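# Six arms lay a framed panel onto sawhorses

## Task

Place the framed panel so it rests on the sawhorses, then open every gripper and move all arms away from it. The panel must stay on the sawhorses by itself; it does not count if a robot is still holding it there. The arm bases, in metres in the scene frame, with heading in degrees counter-clockwise from +x, are: arm1 x=-0.42 y=+1.01 z=+0.88 facing -89; arm2 x=+0.34 y=+0.99 z=+0.88 facing -92; arm3 x=-0.34 y=-1.00 z=+0.84 facing +91; arm4 x=+0.40 y=-1.02 z=+0.88 facing +84; arm5 x=+1.48 y=+0.07 z=+0.50 facing +176; arm6 x=-1.48 y=-0.03 z=+0.46 facing +6.

## Robot and tools

Setup. Six identical i2rt Big YAM arms (arm1 to arm6) are fixed around the work area. arm1 and arm2 are on the +y side facing roughly -y, arm3 and arm4 on the -y side facing roughly +y, arm5 at +x facing -x, and arm6 at -x facing +x. Each arm has six revolute joints, a two-finger gripper and a wrist camera. The hand can reach about 1.0 m from the joint1 axis. One fixed room camera, cam_high, looks down over the scene. Loose objects may occasionally get a brief push from outside.

Frames. There is a single scene frame with its origin on the floor and +z pointing up. The point called hand lies midway between the fingertips. Its z axis runs along the fingers, and the fingers close along its y axis. Hand poses are computed from the URDF and the real base pose of each arm, which is never printed.

execute_actions. The argument actions is a list holding exactly one action, or nothing. An empty list just returns the state and images. The action is an object keyed by robot name ("arm1".."arm6"). Each robot entry holds one key, "joints", an object mapping joint names to absolute targets. These are not offsets. Joint names, units, ranges and the tolerance for done:
- joint1_rad, -2.879 to 2.879, ±0.045. Base yaw; positive is counter-clockwise seen from above. At 0 the arm extends along its base heading.
- joint2_rad, 0 to 3.141, ±0.14. Shoulder; at 0 the upper arm lies back and about level, and larger values lift it up and then forward.
- joint3_rad, 0 to 3.019, ±0.09. Elbow; 0 is fully folded and larger values open it.
- joint4_rad, -1.692 to 1.57, ±0.055. Hand pitch; positive tilts the fingers up.
- joint5_rad, -1.57 to 1.57, ±0.03. Sideways hand swing; positive goes to the arm's right.
- joint6_rad, -2.094 to 2.094, ±0.035. Hand roll; positive is clockwise as seen from behind the hand.
- gripper_m, 0 to 0.093 m, ±0.003. This is the fingertip gap. Grip force is about 50 to 62 N per pad, lower on some grippers.
Any subset of robots and joints may be given. Everything listed starts at once, and each joint finishes at its own pace, so the hand may swing along a wide path. A joint or robot you leave out may keep pushing toward its previous target. An unknown key or an out-of-range number rejects the whole call, and then nothing moves. The optional cameras argument lists camera names (arm1_cam_wrist..arm6_cam_wrist, cam_high, or "all"). Leaving it out, null, or ["all"] gives every camera; [] gives none. The pictures line gives the image order.

wait(seconds 0 to 10) sends no new command and returns state and images. zoom_image(camera, region=[x0,y0,x1,y1] in pixels, top-left origin, at most 504x504) enlarges part of that camera's latest full image. read_manual(section="licences") only returns licence text. finished_scene(scene) ends the current scene for good, so call it only when the panel is resting alone and the arms are clear. It reports whether the task succeeded.

Reading results. joint_status reports how each commanded motion ended. off_target means it stopped short and may still be pushing. After contact_stop or time_out the joint holds where it stopped. A timed-out joint, though, can keep a target within 0.375, 0.375, 0.113, 0.225, 0.075, 0.3 rad (joints 1 to 6) of its position and will move there if the path clears. on_its_own lists such uncommanded activity; its "held at" is the held target, not the actual position. To relieve a push, command the joint to its reported position. Very small target changes may produce no motion. "joint command not followed", with a cause line, means the self and inter-arm collision check blocked that arm's joint targets. Gripper targets in the same action still run. The blocked joints show not_followed and may be retried on later actions until they are given acceptable targets. A held load makes joints sag. A stop on one arm does not pause the others.

Heat. A motor holding load warms up, even while you are only thinking. At 85 °C a MOTOR HOT line appears. At 100 °C the arm and its gripper go limp and drop until they cool, reported as OVER-TEMPERATURE FAULT. Affected keys then read limit_stop_at_motor_heat; resend those targets afterwards. Some heat can carry into the next scene.

Cameras. Calibration lines give K, distortion and T_world_to_cam (scene frame to camera frame, in metres). Wrist cameras are fisheye 504x504. cam_high is pinhole+radial 896x504. Real poses can differ somewhat, and wrist-camera poses also inherit errors from the joint readings.

Avoid these. Never squeeze two robots together: that fails the task and ends the run, and a hard collision may do the same. No state line reports robot-to-robot contact, and the collision check can react too late. It also ignores fingers, gripper housings and wrist cameras. Contact made through a carried object does not count. The arm does not stop on contact and can push hard and overheat. Do not drop, slam or let the panel slip, and do not knock anything onto the floor or out of the area, which fails the task. When the panel is resting on the sawhorses, open the grippers and back every arm away.

Each tool is called after "Request:" in YAML: its name, and indented under it one key for each argument.

## Session

Request:
execute_actions:
  actions: []

Scene clock: 0.00 s.
Motor temperatures (°C, as the motors report them): arm1=[24 22 25 23 24 24] | arm2=[23 24 23 22 23 23] | arm3=[22 23 22 22 22 25] | arm4=[23 24 23 21 22 23] | arm5=[24 22 23 23 22 23] | arm6=[24 25 22 25 24 22]
arm1.joint_positions: joint1_rad=+0.286 joint2_rad=+0.595 joint3_rad=+1.447 joint4_rad=-1.445 joint5_rad=-0.176 joint6_rad=+0.209 gripper_m=+0.095
arm1.joint_status: not commanded
arm1.hand: x=-0.3244 y=+0.8249 z=+1.4238 quat_wxyz=(-0.438, -0.563, -0.680, +0.171) (m; scene frame)
arm2.joint_positions: joint1_rad=+0.009 joint2_rad=+0.515 joint3_rad=+1.368 joint4_rad=-1.424 joint5_rad=+0.122 joint6_rad=+0.402 gripper_m=+0.094
arm2.joint_status: not commanded
arm2.hand: x=+0.3105 y=+0.8084 z=+1.4095 quat_wxyz=(-0.368, -0.751, -0.452, +0.311) (m; scene frame)
arm3.joint_positions: joint1_rad=+0.257 joint2_rad=+0.652 joint3_rad=+1.454 joint4_rad=-1.248 joint5_rad=+0.116 joint6_rad=+0.022 gripper_m=+0.095
arm3.joint_status: not commanded
arm3.hand: x=-0.3887 y=-0.7541 z=+1.4196 quat_wxyz=(-0.357, +0.650, -0.542, -0.397) (m; scene frame)
arm4.joint_positions: joint1_rad=+0.113 joint2_rad=+0.481 joint3_rad=+1.366 joint4_rad=-1.139 joint5_rad=-0.285 joint6_rad=+0.253 gripper_m=+0.094
arm4.joint_status: not commanded
arm4.hand: x=+0.3562 y=-0.8286 z=+1.4802 quat_wxyz=(-0.281, +0.549, -0.566, -0.547) (m; scene frame)
arm5.joint_positions: joint1_rad=+0.232 joint2_rad=+0.607 joint3_rad=+1.437 joint4_rad=-1.379 joint5_rad=-0.071 joint6_rad=-0.149 gripper_m=+0.095
arm5.joint_status: not commanded
arm5.hand: x=+1.2594 y=+0.0250 z=+1.0553 quat_wxyz=(+0.042, +0.859, +0.152, -0.486) (m; scene frame)
arm6.joint_positions: joint1_rad=-0.328 joint2_rad=+0.600 joint3_rad=+1.402 joint4_rad=-1.178 joint5_rad=+0.116 joint6_rad=-0.407 gripper_m=+0.095
arm6.joint_status: not commanded
arm6.hand: x=-1.2377 y=-0.1109 z=+1.0383 quat_wxyz=(-0.514, +0.041, -0.829, +0.217) (m; scene frame)
pictures: arm1_cam_wrist, arm2_cam_wrist, arm3_cam_wrist, arm4_cam_wrist, arm5_cam_wrist, arm6_cam_wrist, cam_high
Images, in order (width x height): arm1_cam_wrist 504x504, arm2_cam_wrist 504x504, arm3_cam_wrist 504x504, arm4_cam_wrist 504x504, arm5_cam_wrist 504x504, arm6_cam_wrist 504x504, cam_high 896x504.

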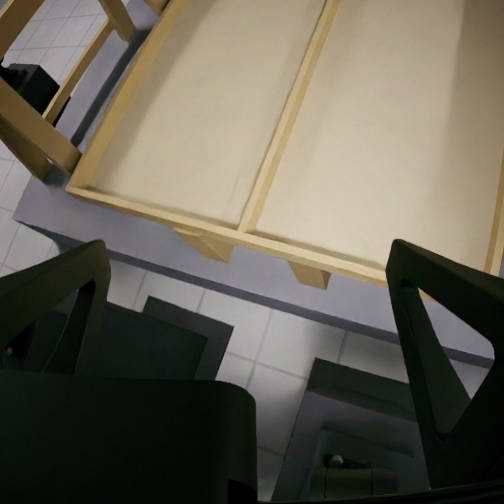

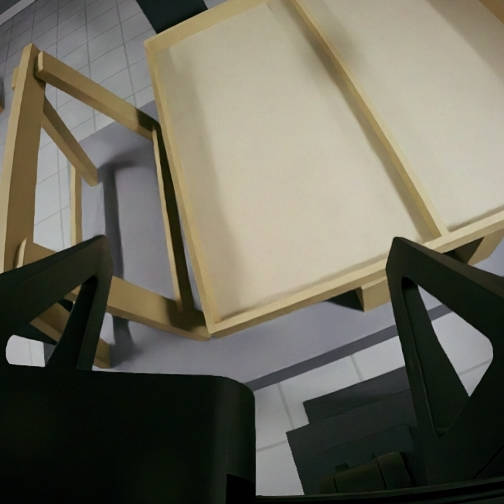

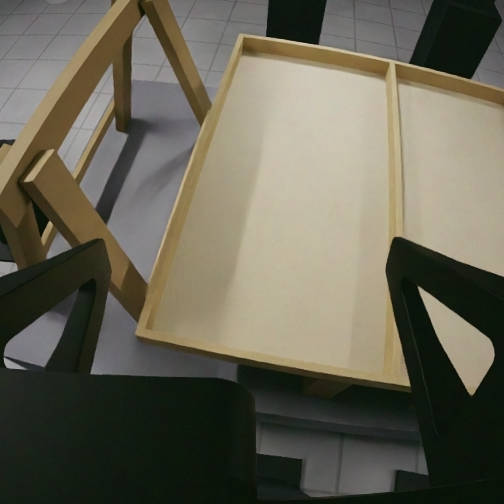

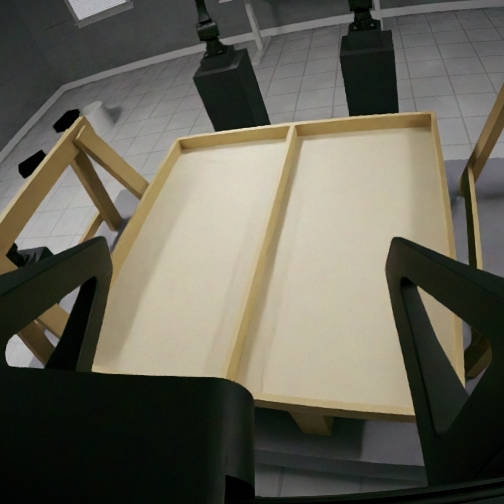

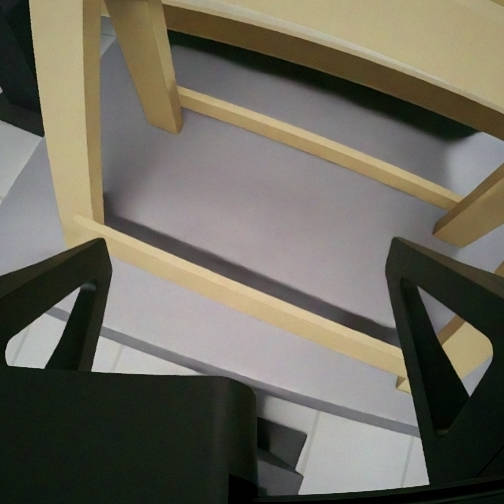

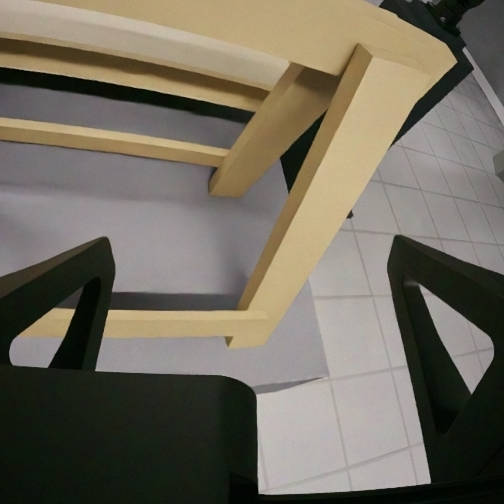

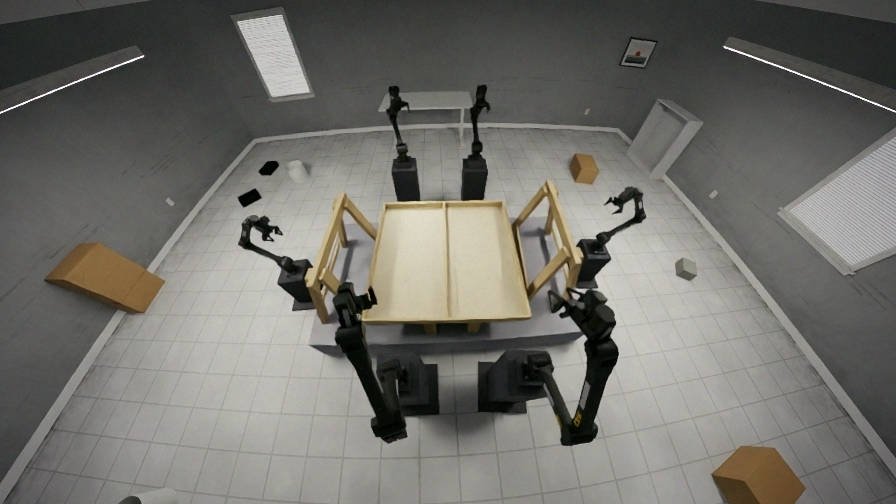

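Request:
execute_actions:
  actions:
    - {"arm1":{"joints":{"joint1_rad":-0.02,"joint2_rad":1.69,"joint3_rad":0.89,"joint4_rad":-0.77,"joint5_rad":0,"joint6_rad":1.57}},"arm2":{"joints":{"joint1_rad":0.03,"joint2_rad":1.69,"joint3_rad":0.89,"joint4_rad":-0.77,"joint5_rad":0,"joint6_rad":-1.57}},"arm3":{"joints":{"joint1_rad":-0.02,"joint2_rad":1.69,"joint3_rad":0.89,"joint4_rad":-0.77,"joint5_rad":0,"joint6_rad":-1.57}},"arm4":{"joints":{"joint1_rad":0.1,"joint2_rad":1.69,"joint3_rad":0.89,"joint4_rad":-0.77,"joint5_rad":0,"joint6_rad":1.57}},"arm5":{"joints":{"joint1_rad":0.07,"joint4_rad":-0.9,"joint5_rad":0,"joint6_rad":0}},"arm6":{"joints":{"joint1_rad":-0.1,"joint4_rad":-0.9,"joint5_rad":0,"joint6_rad":0}}}

Request:
zoom_image:
  camera: "cam_high"
  region: [270,150,630,370]

Scene clock: 38.80 s.
Motor temperatures (°C, as the motors report them): arm1=[24 22 28 23 24 24] | arm2=[23 24 27 22 23 23] | arm3=[22 23 28 22 22 25] | arm4=[23 25 27 21 22 23] | arm5=[24 22 27 23 22 23] | arm6=[24 25 27 25 24 22]
arm1.joint_positions: joint1_rad=-0.020 joint2_rad=+1.680 joint3_rad=+0.876 joint4_rad=-0.779 joint5_rad=-0.003 joint6_rad=+1.555 gripper_m=+0.095
arm1.joint_status: all done
arm1.hand: x=-0.4203 y=+0.6175 z=+0.8518 quat_wxyz=(+0.009, -1.000, -0.004, +0.004) (m; scene frame)
arm2.joint_positions: joint1_rad=+0.021 joint2_rad=+1.687 joint3_rad=+0.883 joint4_rad=-0.787 joint5_rad=+0.003 joint6_rad=-1.560 gripper_m=+0.094
arm2.joint_status: all done
arm2.hand: x=+0.3335 y=+0.5966 z=+0.8559 quat_wxyz=(+0.000, -0.008, -1.000, -0.009) (m; scene frame)
arm3.joint_positions: joint1_rad=-0.015 joint2_rad=+1.677 joint3_rad=+0.875 joint4_rad=-0.784 joint5_rad=+0.002 joint6_rad=-1.558 gripper_m=+0.095
arm3.joint_status: all done
arm3.hand: x=-0.3385 y=-0.6089 z=+0.8158 quat_wxyz=(+0.009, +1.000, -0.005, +0.003) (m; scene frame)
arm4.joint_positions: joint1_rad=+0.110 joint2_rad=+1.688 joint3_rad=+0.886 joint4_rad=-0.779 joint5_rad=-0.003 joint6_rad=+1.560 gripper_m=+0.094
arm4.joint_status: all done
arm4.hand: x=+0.4056 y=-0.6235 z=+0.8570 quat_wxyz=(+0.001, +0.005, -1.000, +0.006) (m; scene frame)
arm5.joint_positions: joint1_rad=+0.078 joint2_rad=+0.607 joint3_rad=+1.437 joint4_rad=-0.925 joint5_rad=-0.002 joint6_rad=-0.011 gripper_m=+0.095
arm5.joint_status: all done
arm5.hand: x=+1.2182 y=+0.0708 z=+1.1591 quat_wxyz=(+0.007, +0.742, +0.006, -0.670) (m; scene frame)
arm6.joint_positions: joint1_rad=-0.106 joint2_rad=+0.600 joint3_rad=+1.402 joint4_rad=-0.917 joint5_rad=+0.004 joint6_rad=-0.008 gripper_m=+0.095
arm6.joint_status: all done
arm6.hand: x=-1.2095 y=-0.0398 z=+1.1003 quat_wxyz=(-0.661, -0.003, -0.751, +0.002) (m; scene frame)
pictures: arm1_cam_wrist, arm2_cam_wrist, arm3_cam_wrist, arm4_cam_wrist, arm5_cam_wrist, arm6_cam_wrist, cam_high
camera_calibration (this result's frames):
arm1_cam_wrist: T_world_to_cam=[[-0.0102438, 0.999427, 0.0322554, -0.64612], [0.815435, -0.0103208, 0.578757, -0.135864], [0.578758, 0.0322309, -0.814862, 1.04251], [0, 0, 0, 1]] pos_world=[-0.499189, 0.610747, 0.948972]
arm2_cam_wrist: T_world_to_cam=[[-0.00777356, -0.999307, -0.0364145, 0.630823], [-0.807374, -0.0152133, 0.589844, -0.22009], [-0.589989, 0.0339853, -0.806695, 0.989488], [0, 0, 0, 1]] pos_world=[0.410996, 0.593409, 0.951005]
arm3_cam_wrist: T_world_to_cam=[[0.00640361, 0.999572, -0.0285459, 0.638564], [0.811729, 0.0114755, 0.583922, -0.191001], [0.584, -0.0269107, -0.811308, 0.968237], [0, 0, 0, 1]] pos_world=[-0.414498, -0.610043, 0.915297]
arm4_cam_wrist: T_world_to_cam=[[0.0308256, -0.999482, 0.00925325, -0.648141], [-0.803758, -0.0192839, 0.594644, -0.189838], [-0.594157, -0.0257676, -0.803936, 1.03968], [0, 0, 0, 1]] pos_world=[0.485127, -0.624676, 0.954718]
arm5_cam_wrist: T_world_to_cam=[[-0.0155277, 0.999837, -0.00920125, -0.0426181], [0.662707, 0.00340036, -0.748871, 0.0651738], [-0.748718, -0.017726, -0.662652, 1.80487], [0, 0, 0, 1]] pos_world=[1.30749, 0.0743827, 1.24442]
arm6_cam_wrist: T_world_to_cam=[[-0.0201925, -0.999796, -0.000965136, -0.0636661], [-0.691114, 0.0146557, -0.722597, -0.0367644], [0.722464, -0.0139241, -0.691269, 1.75685], [0, 0, 0, 1]] pos_world=[-1.29595, -0.0386518, 1.18783]
Images, in order (width x height): arm1_cam_wrist 504x504, arm2_cam_wrist 504x504, arm3_cam_wrist 504x504, arm4_cam_wrist 504x504, arm5_cam_wrist 504x504, arm6_cam_wrist 504x504, cam_high 896x504.

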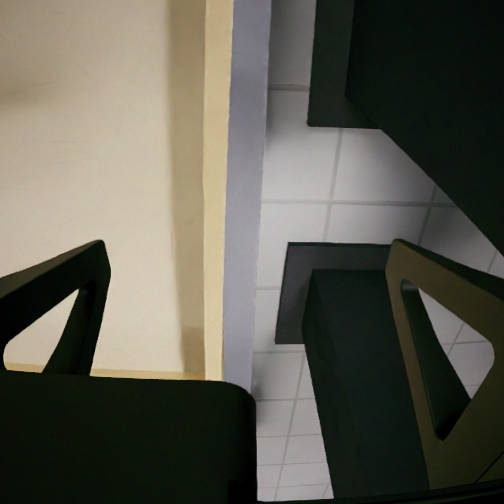

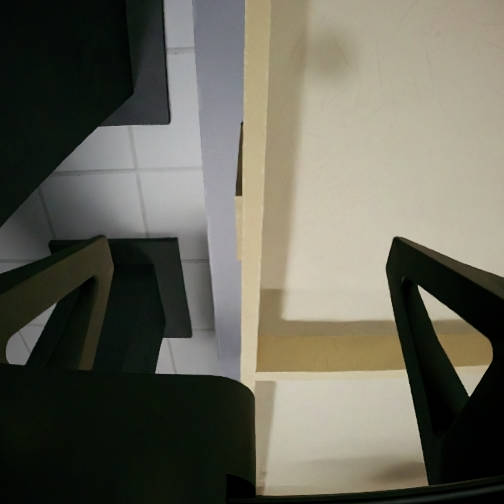

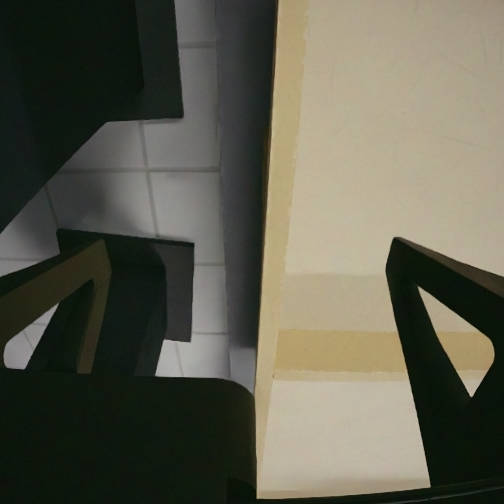

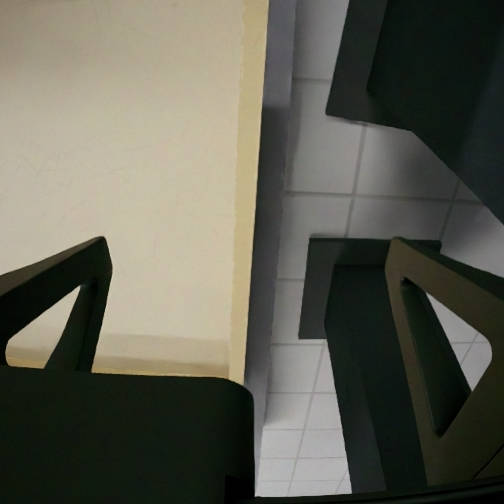

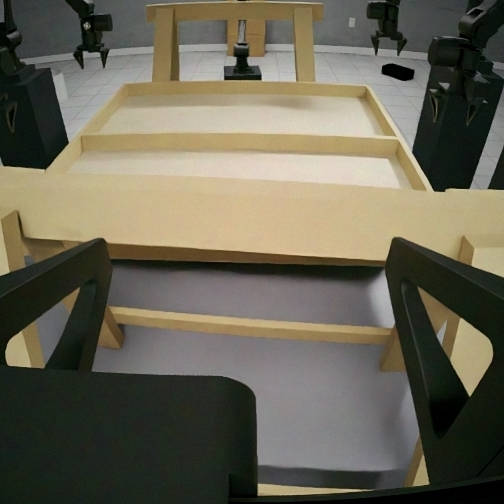

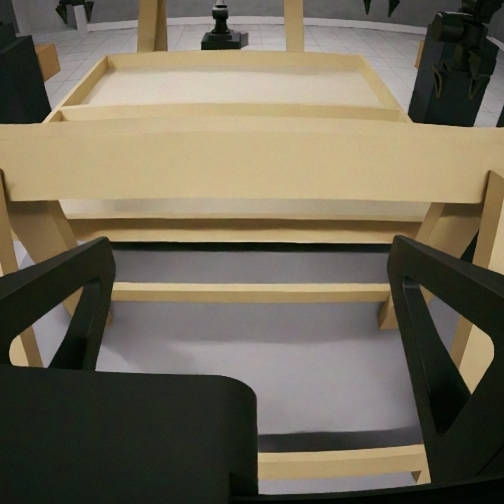

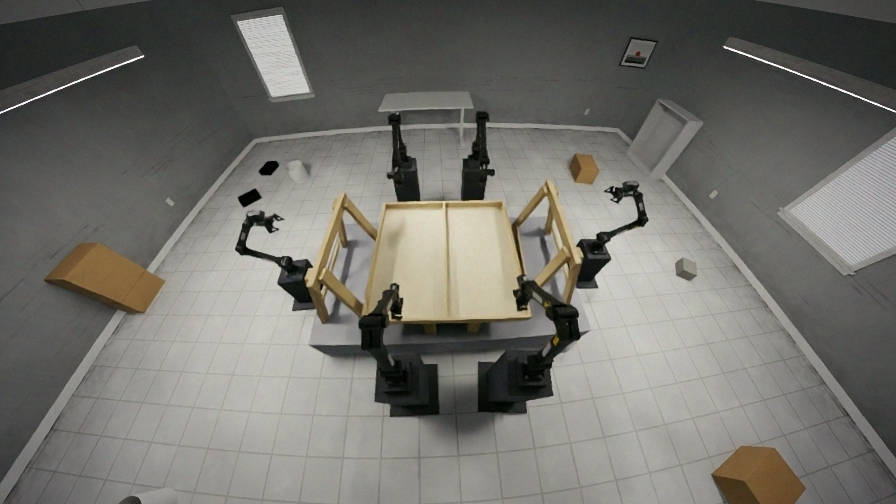

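Region (270, 150, 630, 370) of cam_high's 896x504 image, scaled by 1.400, with more detail than that image has.

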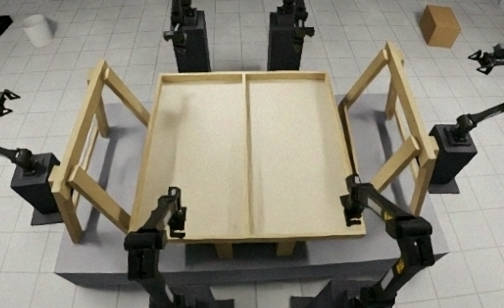

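Request:
execute_actions:
  actions:
    - {"arm1":{"joints":{"joint2_rad":2.233,"joint3_rad":0.975,"joint4_rad":-0.3}},"arm2":{"joints":{"joint2_rad":2.216,"joint3_rad":0.91,"joint4_rad":-0.25}},"arm3":{"joints":{"joint2_rad":2.12,"joint3_rad":0.935,"joint4_rad":-0.37}},"arm4":{"joints":{"joint2_rad":2.216,"joint3_rad":0.9,"joint4_rad":-0.25}},"arm5":{"joints":{"joint2_rad":0.9,"joint3_rad":0.15,"joint4_rad":0.25}},"arm6":{"joints":{"joint2_rad":0.9,"joint3_rad":0.15,"joint4_rad":0.25}}}

Scene clock: 70.50 s.
Motor temperatures (°C, as the motors report them): arm1=[24 23 27 23 24 24] | arm2=[23 25 26 22 23 23] | arm3=[22 24 27 22 22 25] | arm4=[23 26 26 21 22 23] | arm5=[24 22 28 23 22 23] | arm6=[24 25 28 25 24 22]
arm1.joint_positions: joint1_rad=-0.020 joint2_rad=+2.238 joint3_rad=+0.968 joint4_rad=-0.309 joint5_rad=-0.003 joint6_rad=+1.556 gripper_m=+0.095
arm1.joint_status: all done
arm1.hand: x=-0.4226 y=+0.5905 z=+0.6483 quat_wxyz=(+0.007, -1.000, -0.004, +0.004) (m; scene frame)
arm2.joint_positions: joint1_rad=+0.021 joint2_rad=+2.220 joint3_rad=+0.889 joint4_rad=-0.266 joint5_rad=+0.003 joint6_rad=-1.561 gripper_m=+0.094
arm2.joint_status: all done
arm2.hand: x=+0.3342 y=+0.6005 z=+0.6523 quat_wxyz=(+0.000, -0.008, -1.000, -0.013) (m; scene frame)
arm3.joint_positions: joint1_rad=-0.015 joint2_rad=+2.125 joint3_rad=+0.924 joint4_rad=-0.384 joint5_rad=+0.002 joint6_rad=-1.559 gripper_m=+0.095
arm3.joint_status: all done
arm3.hand: x=-0.3378 y=-0.5871 z=+0.6511 quat_wxyz=(+0.008, +1.000, -0.005, +0.003) (m; scene frame)
arm4.joint_positions: joint1_rad=+0.110 joint2_rad=+2.224 joint3_rad=+0.886 joint4_rad=-0.260 joint5_rad=-0.002 joint6_rad=+1.560 gripper_m=+0.094
arm4.joint_status: all done
arm4.hand: x=+0.4058 y=-0.6328 z=+0.6510 quat_wxyz=(+0.001, +0.004, -1.000, +0.014) (m; scene frame)
arm5.joint_positions: joint1_rad=+0.078 joint2_rad=+0.911 joint3_rad=+0.152 joint4_rad=+0.226 joint5_rad=-0.002 joint6_rad=-0.011 gripper_m=+0.095
arm5.joint_status: all done
arm5.hand: x=+1.1423 y=+0.0616 z=+0.5810 quat_wxyz=(+0.008, +0.870, +0.009, -0.493) (m; scene frame)
arm6.joint_positions: joint1_rad=-0.106 joint2_rad=+0.906 joint3_rad=+0.155 joint4_rad=+0.233 joint5_rad=+0.004 joint6_rad=-0.008 gripper_m=+0.095
arm6.joint_status: all done
arm6.hand: x=-1.1394 y=-0.0353 z=+0.5409 quat_wxyz=(-0.497, -0.002, -0.868, +0.001) (m; scene frame)
pictures: arm1_cam_wrist, arm2_cam_wrist, arm3_cam_wrist, arm4_cam_wrist, arm5_cam_wrist, arm6_cam_wrist, cam_high
camera_calibration (this result's frames):
arm1_cam_wrist: T_world_to_cam=[[-0.00952426, 0.999561, 0.0280566, -0.609735], [0.815453, -0.0084752, 0.578761, -0.0175506], [0.578744, 0.0283911, -0.815015, 0.881287], [0, 0, 0, 1]] pos_world=[-0.501535, 0.584298, 0.745526]
arm2_cam_wrist: T_world_to_cam=[[-0.00698232, -0.999055, -0.0428951, 0.631188], [-0.807617, -0.019661, 0.58938, -0.0962753], [-0.589666, 0.038758, -0.806716, 0.822541], [0, 0, 0, 1]] pos_world=[0.411679, 0.596819, 0.747375]
arm3_cam_wrist: T_world_to_cam=[[0.00563399, 0.999619, -0.0270255, 0.61084], [0.811729, 0.0112119, 0.583926, -0.0957691], [0.584007, -0.0252273, -0.811357, 0.835809], [0, 0, 0, 1]] pos_world=[-0.413821, -0.588448, 0.75057]
arm4_cam_wrist: T_world_to_cam=[[0.0304337, -0.999198, 0.0260398, -0.666157], [-0.803977, -0.00899217, 0.594593, -0.0607285], [-0.593881, -0.0390311, -0.803605, 0.865219], [0, 0, 0, 1]] pos_world=[0.485287, -0.632398, 0.74875]
arm5_cam_wrist: T_world_to_cam=[[-0.0175108, 0.999799, -0.00971296, -0.0373471], [0.918101, 0.0122313, -0.396158, -0.814705], [-0.39596, -0.0158545, -0.918131, 1.11012], [0, 0, 0, 1]] pos_world=[1.18689, 0.0649048, 0.696117]
arm6_cam_wrist: T_world_to_cam=[[-0.0159466, -0.999863, 0.00447318, -0.0563876], [-0.918956, 0.0128928, -0.39415, -0.829901], [0.394038, -0.010396, -0.919035, 1.06867], [0, 0, 0, 1]] pos_world=[-1.18464, -0.0345702, 0.655293]
Images, in order (width x height): arm1_cam_wrist 504x504, arm2_cam_wrist 504x504, arm3_cam_wrist 504x504, arm4_cam_wrist 504x504, arm5_cam_wrist 504x504, arm6_cam_wrist 504x504, cam_high 896x504.

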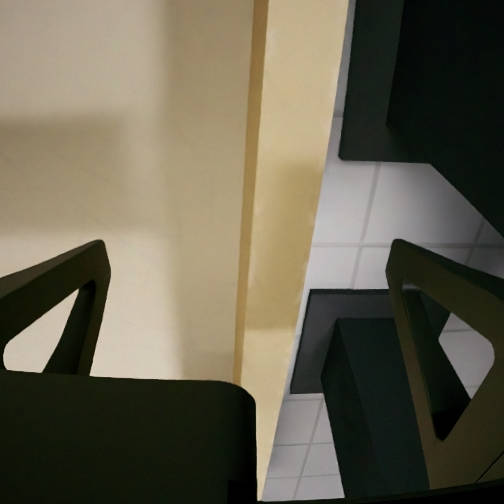

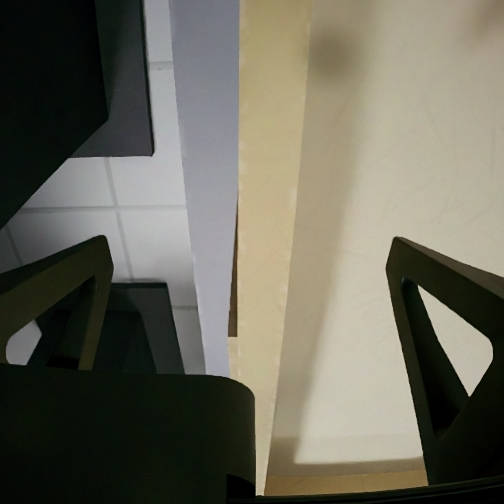

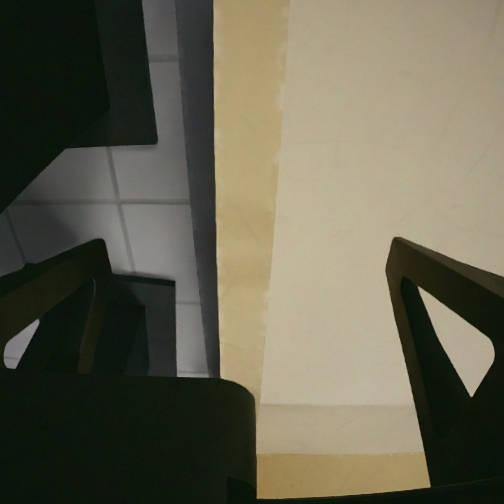

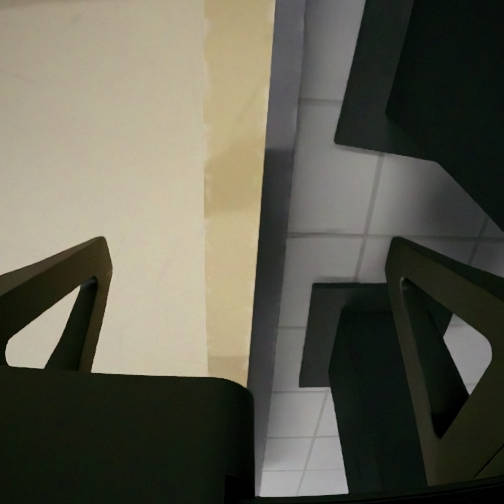

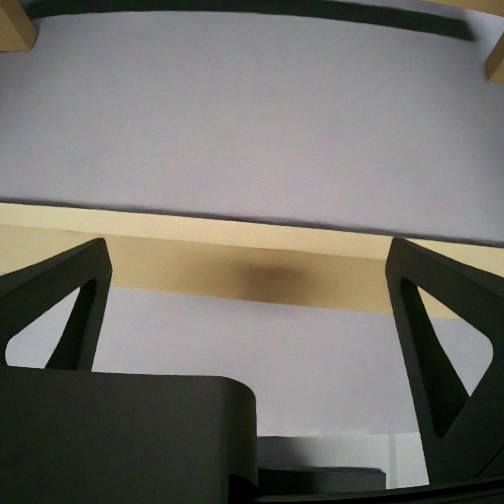

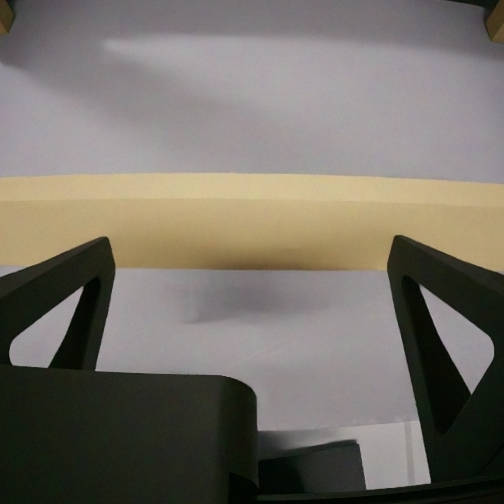

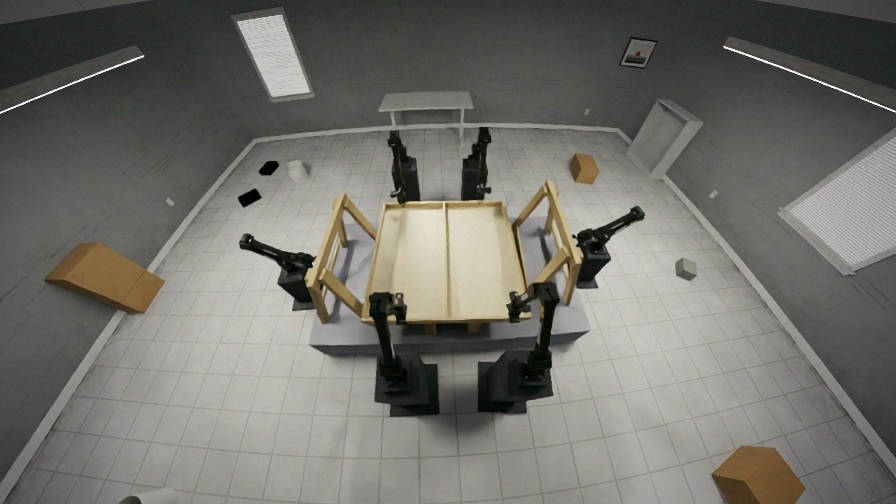

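Request:
execute_actions:
  actions:
    - {"arm1":{"joints":{"joint2_rad":2.41,"joint3_rad":1.0,"joint4_rad":-0.15}},"arm2":{"joints":{"joint2_rad":2.41,"joint3_rad":0.99,"joint4_rad":-0.13}},"arm3":{"joints":{"joint2_rad":2.305,"joint3_rad":0.975,"joint4_rad":-0.22}},"arm4":{"joints":{"joint2_rad":2.41,"joint3_rad":0.98,"joint4_rad":-0.13}},"arm5":{"joints":{"joint3_rad":0.64,"joint4_rad":-0.9}},"arm6":{"joints":{"joint3_rad":0.66,"joint4_rad":-0.9}}}
  cameras: []

Request:
execute_actions:
  actions:
    - {"arm1":{"joints":{"gripper_m":0}},"arm2":{"joints":{"gripper_m":0}},"arm3":{"joints":{"gripper_m":0}},"arm4":{"joints":{"gripper_m":0}},"arm5":{"joints":{"joint2_rad":1.59,"joint4_rad":-0.72}},"arm6":{"joints":{"joint2_rad":1.5,"joint4_rad":-0.8}}}

Scene clock: 97.57 s.
Motor temperatures (°C, as the motors report them): arm1=[24 24 26 23 24 24] | arm2=[23 26 25 22 23 23] | arm3=[22 25 25 22 22 25] | arm4=[23 27 25 21 22 23] | arm5=[24 22 27 23 22 23] | arm6=[24 25 27 25 24 22]
arm1.joint_positions: joint1_rad=-0.020 joint2_rad=+2.396 joint3_rad=+1.000 joint4_rad=-0.155 joint5_rad=-0.003 joint6_rad=+1.557 gripper_m=+0.095
arm1.joint_status: all done
arm1.hand: x=-0.4233 y=+0.5943 z=+0.5887 quat_wxyz=(-0.007, -1.000, -0.003, +0.004) (m; scene frame)
arm2.joint_positions: joint1_rad=+0.021 joint2_rad=+2.417 joint3_rad=+0.980 joint4_rad=-0.145 joint5_rad=+0.002 joint6_rad=-1.562 gripper_m=+0.094
arm2.joint_status: all done
arm2.hand: x=+0.3346 y=+0.5915 z=+0.5841 quat_wxyz=(-0.001, -0.007, -1.000, -0.005) (m; scene frame)
arm3.joint_positions: joint1_rad=-0.015 joint2_rad=+2.307 joint3_rad=+0.972 joint4_rad=-0.234 joint5_rad=+0.002 joint6_rad=-1.559 gripper_m=+0.095
arm3.joint_status: all done
arm3.hand: x=-0.3376 y=-0.5842 z=+0.5845 quat_wxyz=(+0.000, +1.000, -0.005, +0.003) (m; scene frame)
arm4.joint_positions: joint1_rad=+0.110 joint2_rad=+2.418 joint3_rad=+0.970 joint4_rad=-0.138 joint5_rad=-0.002 joint6_rad=+1.560 gripper_m=+0.094
arm4.joint_status: all done
arm4.hand: x=+0.4059 y=-0.6265 z=+0.5840 quat_wxyz=(+0.001, +0.004, -1.000, +0.008) (m; scene frame)
arm5.joint_positions: joint1_rad=+0.078 joint2_rad=+0.903 joint3_rad=+0.594 joint4_rad=-0.888 joint5_rad=-0.002 joint6_rad=-0.011 gripper_m=+0.095
arm5.joint_status: all done
arm5.hand: x=+1.1798 y=+0.0628 z=+0.6230 quat_wxyz=(+0.008, +0.983, +0.012, -0.182) (m; scene frame)
arm6.joint_positions: joint1_rad=-0.106 joint2_rad=+0.896 joint3_rad=+0.624 joint4_rad=-0.889 joint5_rad=+0.004 joint6_rad=-0.008 gripper_m=+0.095
arm6.joint_status: all done
arm6.hand: x=-1.1692 y=-0.0356 z=+0.5935 quat_wxyz=(-0.197, +0.000, -0.980, -0.001) (m; scene frame)
pictures: none
No camera images: the call's "cameras" was empty. Leave "cameras" out to get every camera's image.

Scene clock: 99.10 s.
Motor temperatures (°C, as the motors report them): arm1=[24 24 26 23 24 24] | arm2=[23 26 25 22 23 23] | arm3=[22 25 25 22 22 25] | arm4=[23 27 25 21 22 23] | arm5=[24 22 27 23 22 23] | arm6=[24 25 28 25 24 22]
arm1.joint_positions: joint1_rad=-0.020 joint2_rad=+2.396 joint3_rad=+0.992 joint4_rad=-0.156 joint5_rad=-0.003 joint6_rad=+1.584 gripper_m=+0.019
arm1.joint_status: gripper_m off_target (ended at +0.019, target +0.000)
arm1.hand: x=-0.4234 y=+0.5993 z=+0.5882 quat_wxyz=(-0.003, -1.000, +0.010, +0.004) (m; scene frame)
arm2.joint_positions: joint1_rad=+0.021 joint2_rad=+2.417 joint3_rad=+0.975 joint4_rad=-0.145 joint5_rad=+0.001 joint6_rad=-1.559 gripper_m=+0.018
arm2.joint_status: gripper_m off_target (ended at +0.018, target +0.000)
arm2.hand: x=+0.3348 y=+0.5940 z=+0.5839 quat_wxyz=(-0.001, -0.009, -1.000, -0.007) (m; scene frame)
arm3.joint_positions: joint1_rad=-0.015 joint2_rad=+2.307 joint3_rad=+0.965 joint4_rad=-0.232 joint5_rad=+0.000 joint6_rad=-1.547 gripper_m=+0.019
arm3.joint_status: gripper_m off_target (ended at +0.019, target +0.000)
arm3.hand: x=-0.3376 y=-0.5885 z=+0.5838 quat_wxyz=(+0.003, +1.000, -0.011, +0.002) (m; scene frame)
arm4.joint_positions: joint1_rad=+0.110 joint2_rad=+2.418 joint3_rad=+0.969 joint4_rad=-0.140 joint5_rad=-0.002 joint6_rad=+1.581 gripper_m=+0.018
arm4.joint_status: gripper_m off_target (ended at +0.018, target +0.000)
arm4.hand: x=+0.4060 y=-0.6274 z=+0.5840 quat_wxyz=(+0.001, -0.006, -1.000, +0.009) (m; scene frame)
arm5.joint_positions: joint1_rad=+0.078 joint2_rad=+1.589 joint3_rad=+0.602 joint4_rad=-0.732 joint5_rad=-0.002 joint6_rad=-0.011 gripper_m=+0.095
arm5.joint_status: all done
arm5.hand: x=+1.2045 y=+0.0607 z=+0.4444 quat_wxyz=(+0.008, +0.997, +0.014, +0.077) (m; scene frame)
arm6.joint_positions: joint1_rad=-0.106 joint2_rad=+1.495 joint3_rad=+0.624 joint4_rad=-0.810 joint5_rad=+0.004 joint6_rad=-0.008 gripper_m=+0.095
arm6.joint_status: all done
arm6.hand: x=-1.1951 y=-0.0340 z=+0.4304 quat_wxyz=(+0.061, +0.002, -0.998, -0.003) (m; scene frame)
pictures: arm1_cam_wrist, arm2_cam_wrist, arm3_cam_wrist, arm4_cam_wrist, arm5_cam_wrist, arm6_cam_wrist, cam_high
camera_calibration (this result's frames):
arm1_cam_wrist: T_world_to_cam=[[0.0181219, 0.9998, 0.00840036, -0.593683], [0.815436, -0.0196409, 0.578514, 0.0247884], [0.578563, -0.00363383, -0.815629, 0.851981], [0, 0, 0, 1]] pos_world=[-0.50238, 0.597147, 0.685547]
arm2_cam_wrist: T_world_to_cam=[[-0.00850128, -0.999432, -0.0326095, 0.61648], [-0.808937, -0.0122968, 0.587767, -0.0586509], [-0.587835, 0.0313758, -0.808373, 0.772728], [0, 0, 0, 1]] pos_world=[0.412032, 0.591163, 0.679229]
arm3_cam_wrist: T_world_to_cam=[[0.0177774, 0.999703, -0.0166809, 0.608568], [0.812594, -0.00472542, 0.582812, -0.0650747], [0.58256, -0.0239157, -0.812436, 0.782009], [0, 0, 0, 1]] pos_world=[-0.413506, -0.589993, 0.68341]
arm4_cam_wrist: T_world_to_cam=[[0.00908246, -0.999828, 0.0161684, -0.644903], [-0.80435, 0.00230138, 0.594152, -0.0132013], [-0.594087, -0.0184014, -0.80419, 0.82511], [0, 0, 0, 1]] pos_world=[0.485426, -0.629579, 0.681816]
arm5_cam_wrist: T_world_to_cam=[[-0.0200565, 0.999696, -0.0143056, -0.0315287], [0.712344, 0.0243286, 0.701409, -1.16655], [0.701544, 0.00387733, -0.712616, -0.405084], [0, 0, 0, 1]] pos_world=[1.11454, 0.0614704, 0.529111]
arm6_cam_wrist: T_world_to_cam=[[0.00285659, -0.999972, 0.00684507, -0.0341144], [-0.726787, 0.00262553, 0.686858, -1.16059], [-0.686857, -0.00693697, -0.72676, -0.385318], [0, 0, 0, 1]] pos_world=[-1.10806, -0.0337393, 0.51736]
Images, in order (width x height): arm1_cam_wrist 504x504, arm2_cam_wrist 504x504, arm3_cam_wrist 504x504, arm4_cam_wrist 504x504, arm5_cam_wrist 504x504, arm6_cam_wrist 504x504, cam_high 896x504.

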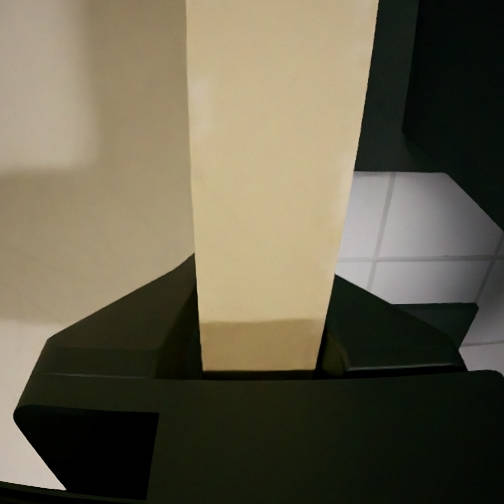

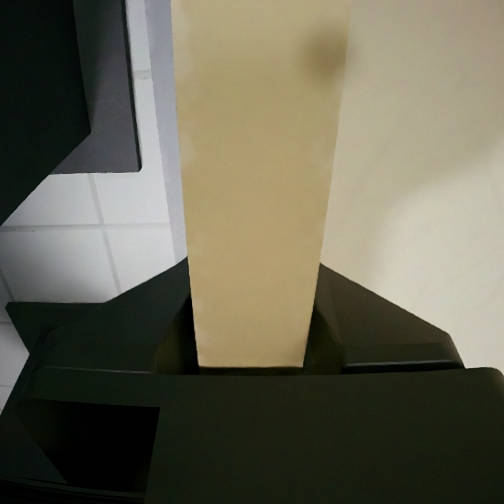

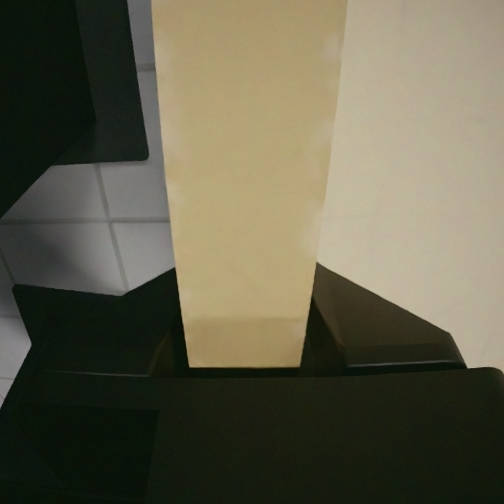

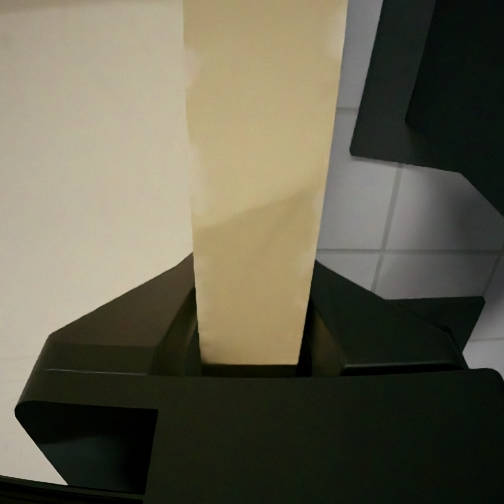

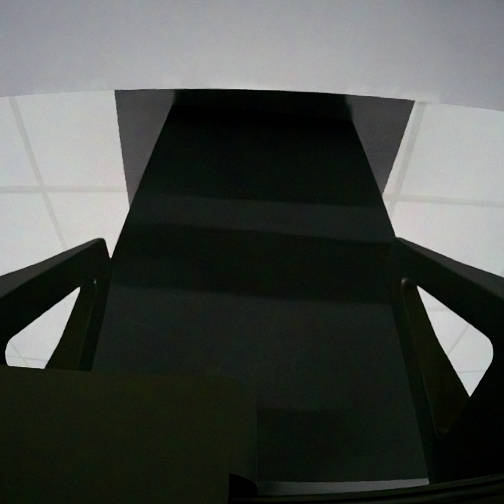

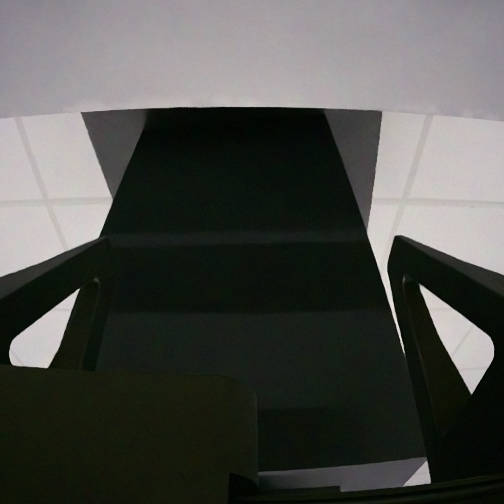

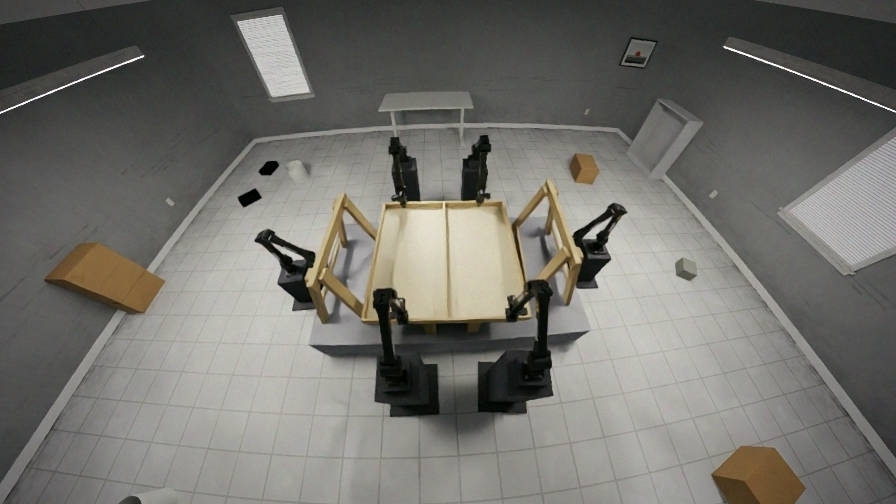

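Request:
execute_actions:
  actions:
    - {"arm1":{"joints":{"joint2_rad":2.04,"joint3_rad":0.885,"joint4_rad":-0.4}},"arm2":{"joints":{"joint2_rad":2.04,"joint3_rad":0.87,"joint4_rad":-0.39}},"arm3":{"joints":{"joint2_rad":1.945,"joint3_rad":0.895,"joint4_rad":-0.5}},"arm4":{"joints":{"joint2_rad":2.04,"joint3_rad":0.86,"joint4_rad":-0.39}}}
  cameras: []

Request:
execute_actions:
  actions:
    - {"arm1":{"joints":{"joint2_rad":1.68,"joint3_rad":0.92,"joint4_rad":-0.78}},"arm2":{"joints":{"joint2_rad":1.68,"joint3_rad":0.905,"joint4_rad":-0.77}},"arm3":{"joints":{"joint2_rad":1.625,"joint3_rad":0.97,"joint4_rad":-0.887}},"arm4":{"joints":{"joint2_rad":1.68,"joint3_rad":0.895,"joint4_rad":-0.77}}}
  cameras: ["cam_high","arm1_cam_wrist"]

Scene clock: 122.40 s.
Motor temperatures (°C, as the motors report them): arm1=[24 24 26 23 24 24] | arm2=[23 27 24 22 23 23] | arm3=[22 26 25 22 22 25] | arm4=[23 28 24 21 22 23] | arm5=[24 23 27 23 22 23] | arm6=[24 26 28 25 24 22]
arm1.joint_positions: joint1_rad=-0.021 joint2_rad=+2.091 joint3_rad=+0.890 joint4_rad=-0.356 joint5_rad=-0.007 joint6_rad=+1.589 gripper_m=+0.019
arm1.joint_status: all done
arm1.hand: x=-0.4219 y=+0.6008 z=+0.6965 quat_wxyz=(-0.004, -1.000, +0.014, +0.002) (m; scene frame)
arm2.joint_positions: joint1_rad=+0.023 joint2_rad=+2.107 joint3_rad=+0.876 joint4_rad=-0.355 joint5_rad=-0.004 joint6_rad=-1.556 gripper_m=+0.018
arm2.joint_status: all done
arm2.hand: x=+0.3360 y=+0.5927 z=+0.6932 quat_wxyz=(-0.004, -0.009, -1.000, -0.007) (m; scene frame)
arm3.joint_positions: joint1_rad=-0.015 joint2_rad=+1.999 joint3_rad=+0.890 joint4_rad=-0.463 joint5_rad=+0.001 joint6_rad=-1.545 gripper_m=+0.019
arm3.joint_status: all done
arm3.hand: x=-0.3381 y=-0.5896 z=+0.6952 quat_wxyz=(+0.002, +1.000, -0.012, +0.003) (m; scene frame)
arm4.joint_positions: joint1_rad=+0.110 joint2_rad=+2.099 joint3_rad=+0.868 joint4_rad=-0.364 joint5_rad=-0.004 joint6_rad=+1.583 gripper_m=+0.018
arm4.joint_status: all done
arm4.hand: x=+0.4057 y=-0.6275 z=+0.6959 quat_wxyz=(+0.001, -0.007, -1.000, +0.013) (m; scene frame)
arm5.joint_positions: joint1_rad=+0.078 joint2_rad=+1.589 joint3_rad=+0.602 joint4_rad=-0.732 joint5_rad=-0.002 joint6_rad=-0.011 gripper_m=+0.095
arm5.joint_status: not commanded
arm5.hand: x=+1.2045 y=+0.0607 z=+0.4444 quat_wxyz=(+0.008, +0.997, +0.014, +0.077) (m; scene frame)
arm6.joint_positions: joint1_rad=-0.106 joint2_rad=+1.495 joint3_rad=+0.624 joint4_rad=-0.810 joint5_rad=+0.004 joint6_rad=-0.008 gripper_m=+0.095
arm6.joint_status: not commanded
arm6.hand: x=-1.1951 y=-0.0340 z=+0.4304 quat_wxyz=(+0.061, +0.002, -0.998, -0.003) (m; scene frame)
pictures: none
No camera images: the call's "cameras" was empty. Leave "cameras" out to get every camera's image.

Scene clock: 124.77 s.
Motor temperatures (°C, as the motors report them): arm1=[24 24 26 23 24 24] | arm2=[23 27 25 22 23 23] | arm3=[22 26 25 22 22 25] | arm4=[23 28 24 21 22 23] | arm5=[24 23 27 23 22 23] | arm6=[24 26 28 25 24 22]
arm1.joint_positions: joint1_rad=-0.025 joint2_rad=+1.737 joint3_rad=+0.900 joint4_rad=-0.722 joint5_rad=-0.008 joint6_rad=+1.590 gripper_m=+0.019
arm1.joint_status: joint4_rad time_out (moved -0.365 of -0.424); the others done
arm1.on_its_own: joint4_rad reads -0.722 and still pushes toward -0.780 since a time_out
arm1.hand: x=-0.4219 y=+0.6000 z=+0.8363 quat_wxyz=(-0.003, -1.000, +0.016, +0.001) (m; scene frame)
arm2.joint_positions: joint1_rad=+0.023 joint2_rad=+1.742 joint3_rad=+0.888 joint4_rad=-0.730 joint5_rad=-0.005 joint6_rad=-1.553 gripper_m=+0.018
arm2.joint_status: all done
arm2.hand: x=+0.3359 y=+0.5890 z=+0.8364 quat_wxyz=(-0.004, -0.011, -1.000, -0.006) (m; scene frame)
arm3.joint_positions: joint1_rad=-0.018 joint2_rad=+1.677 joint3_rad=+0.928 joint4_rad=-0.825 joint5_rad=+0.001 joint6_rad=-1.545 gripper_m=+0.019
arm3.joint_status: joint4_rad time_out (moved -0.362 of -0.424); the others done
arm3.on_its_own: joint4_rad reads -0.825 and still pushes toward -0.887 since a time_out
arm3.hand: x=-0.3377 y=-0.5918 z=+0.8302 quat_wxyz=(+0.003, +1.000, -0.013, +0.003) (m; scene frame)
arm4.joint_positions: joint1_rad=+0.106 joint2_rad=+1.741 joint3_rad=+0.874 joint4_rad=-0.729 joint5_rad=-0.008 joint6_rad=+1.588 gripper_m=+0.018
arm4.joint_status: all done
arm4.hand: x=+0.4061 y=-0.6263 z=+0.8337 quat_wxyz=(+0.003, -0.011, -1.000, +0.013) (m; scene frame)
arm5.joint_positions: joint1_rad=+0.078 joint2_rad=+1.589 joint3_rad=+0.602 joint4_rad=-0.732 joint5_rad=-0.002 joint6_rad=-0.011 gripper_m=+0.095
arm5.joint_status: not commanded
arm5.hand: x=+1.2045 y=+0.0607 z=+0.4444 quat_wxyz=(+0.008, +0.997, +0.014, +0.077) (m; scene frame)
arm6.joint_positions: joint1_rad=-0.106 joint2_rad=+1.495 joint3_rad=+0.624 joint4_rad=-0.810 joint5_rad=+0.004 joint6_rad=-0.008 gripper_m=+0.095
arm6.joint_status: not commanded
arm6.hand: x=-1.1951 y=-0.0340 z=+0.4304 quat_wxyz=(+0.061, +0.002, -0.998, -0.003) (m; scene frame)
pictures: arm1_cam_wrist, cam_high
camera_calibration (this result's frames):
arm1_cam_wrist: T_world_to_cam=[[0.0290965, 0.999548, 0.0076259, -0.591104], [0.81207, -0.0280861, 0.582884, -0.119947], [0.582834, -0.0107671, -0.81252, 1.05693], [0, 0, 0, 1]] pos_world=[-0.501413, 0.598848, 0.933203]
Images, in order (width x height): arm1_cam_wrist 504x504, cam_high 896x504.

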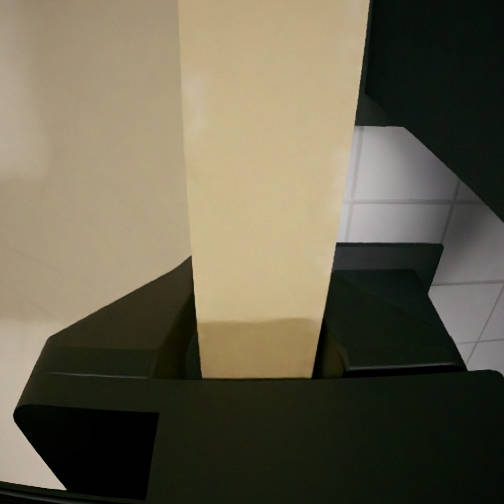

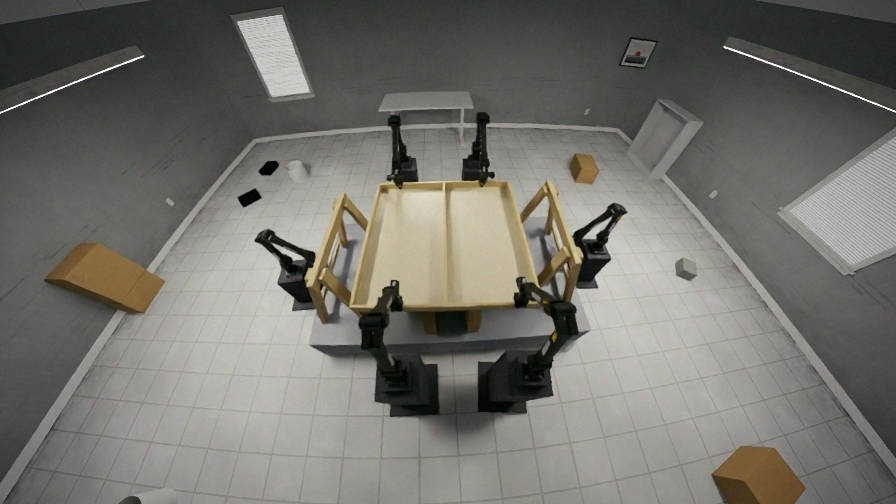

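Request:
execute_actions:
  actions:
    - {"arm1":{"joints":{"joint2_rad":1.435,"joint3_rad":1.1,"joint4_rad":-1.134}},"arm2":{"joints":{"joint2_rad":1.42,"joint3_rad":1.085,"joint4_rad":-1.145}},"arm3":{"joints":{"joint2_rad":1.41,"joint3_rad":1.19,"joint4_rad":-1.245}},"arm4":{"joints":{"joint2_rad":1.42,"joint3_rad":1.075,"joint4_rad":-1.145}},"arm5":{"joints":{"joint2_rad":1.785,"joint3_rad":0.89,"joint4_rad":-0.65}},"arm6":{"joints":{"joint2_rad":1.69,"joint3_rad":0.91,"joint4_rad":-0.77}}}
  cameras: []

Request:
execute_actions:
  actions:
    - {"arm1":{"joints":{"joint2_rad":1.35,"joint3_rad":1.32,"joint4_rad":-1.43}},"arm2":{"joints":{"joint2_rad":1.335,"joint3_rad":1.305,"joint4_rad":-1.44}},"arm3":{"joints":{"joint2_rad":1.36,"joint3_rad":1.435,"joint4_rad":-1.535}},"arm4":{"joints":{"joint2_rad":1.335,"joint3_rad":1.3,"joint4_rad":-1.44}},"arm5":{"joints":{"joint2_rad":1.97,"joint3_rad":1.21,"joint4_rad":-0.784}},"arm6":{"joints":{"joint2_rad":1.898,"joint3_rad":1.225,"joint4_rad":-0.874}}}
  cameras: ["cam_high","arm5_cam_wrist","arm6_cam_wrist"]

Scene clock: 142.70 s.
Motor temperatures (°C, as the motors report them): arm1=[24 25 28 23 24 24] | arm2=[23 28 27 22 23 23] | arm3=[22 27 30 22 22 25] | arm4=[23 28 27 21 22 23] | arm5=[24 23 28 23 22 23] | arm6=[24 26 29 25 24 22]
arm1.joint_positions: joint1_rad=-0.026 joint2_rad=+1.503 joint3_rad=+1.032 joint4_rad=-1.088 joint5_rad=-0.008 joint6_rad=+1.590 gripper_m=+0.019
arm1.joint_status: all done
arm1.hand: x=-0.4210 y=+0.6023 z=+0.9668 quat_wxyz=(-0.003, -1.000, +0.017, +0.001) (m; scene frame)
arm2.joint_positions: joint1_rad=+0.026 joint2_rad=+1.496 joint3_rad=+1.018 joint4_rad=-1.088 joint5_rad=-0.006 joint6_rad=-1.551 gripper_m=+0.018
arm2.joint_status: joint4_rad time_out (moved -0.359 of -0.415); the others done
arm2.on_its_own: joint4_rad reads -1.088 and still pushes toward -1.145 since a time_out
arm2.hand: x=+0.3367 y=+0.5887 z=+0.9696 quat_wxyz=(-0.004, -0.010, -1.000, +0.003) (m; scene frame)
arm3.joint_positions: joint1_rad=-0.020 joint2_rad=+1.485 joint3_rad=+1.102 joint4_rad=-1.195 joint5_rad=+0.005 joint6_rad=-1.545 gripper_m=+0.019
arm3.joint_status: all done
arm3.hand: x=-0.3368 y=-0.5902 z=+0.9613 quat_wxyz=(+0.005, +1.000, -0.014, +0.005) (m; scene frame)
arm4.joint_positions: joint1_rad=+0.106 joint2_rad=+1.500 joint3_rad=+1.011 joint4_rad=-1.090 joint5_rad=-0.002 joint6_rad=+1.588 gripper_m=+0.018
arm4.joint_status: joint4_rad off_target (ended at -1.090, target -1.145); the others done
arm4.hand: x=+0.4070 y=-0.6219 z=+0.9663 quat_wxyz=(+0.001, -0.011, -1.000, +0.005) (m; scene frame)
arm5.joint_positions: joint1_rad=+0.077 joint2_rad=+1.761 joint3_rad=+0.785 joint4_rad=-0.685 joint5_rad=+0.003 joint6_rad=+0.055 gripper_m=+0.095
arm5.joint_status: joint3_rad time_out (moved +0.183 of +0.288); the others done
arm5.on_its_own: joint3_rad reads +0.785 and still pushes toward +0.890 since a time_out
arm5.hand: x=+1.1233 y=+0.0601 z=+0.4261 quat_wxyz=(+0.004, +0.999, -0.020, +0.048) (m; scene frame)
arm6.joint_positions: joint1_rad=-0.106 joint2_rad=+1.658 joint3_rad=+0.820 joint4_rad=-0.802 joint5_rad=+0.005 joint6_rad=+0.021 gripper_m=+0.095
arm6.joint_status: all done
arm6.hand: x=-1.1144 y=-0.0344 z=+0.4251 quat_wxyz=(+0.041, -0.012, -0.999, -0.002) (m; scene frame)
pictures: none
No camera images: the call's "cameras" was empty. Leave "cameras" out to get every camera's image.

not run: a stop came earlier in this reply.


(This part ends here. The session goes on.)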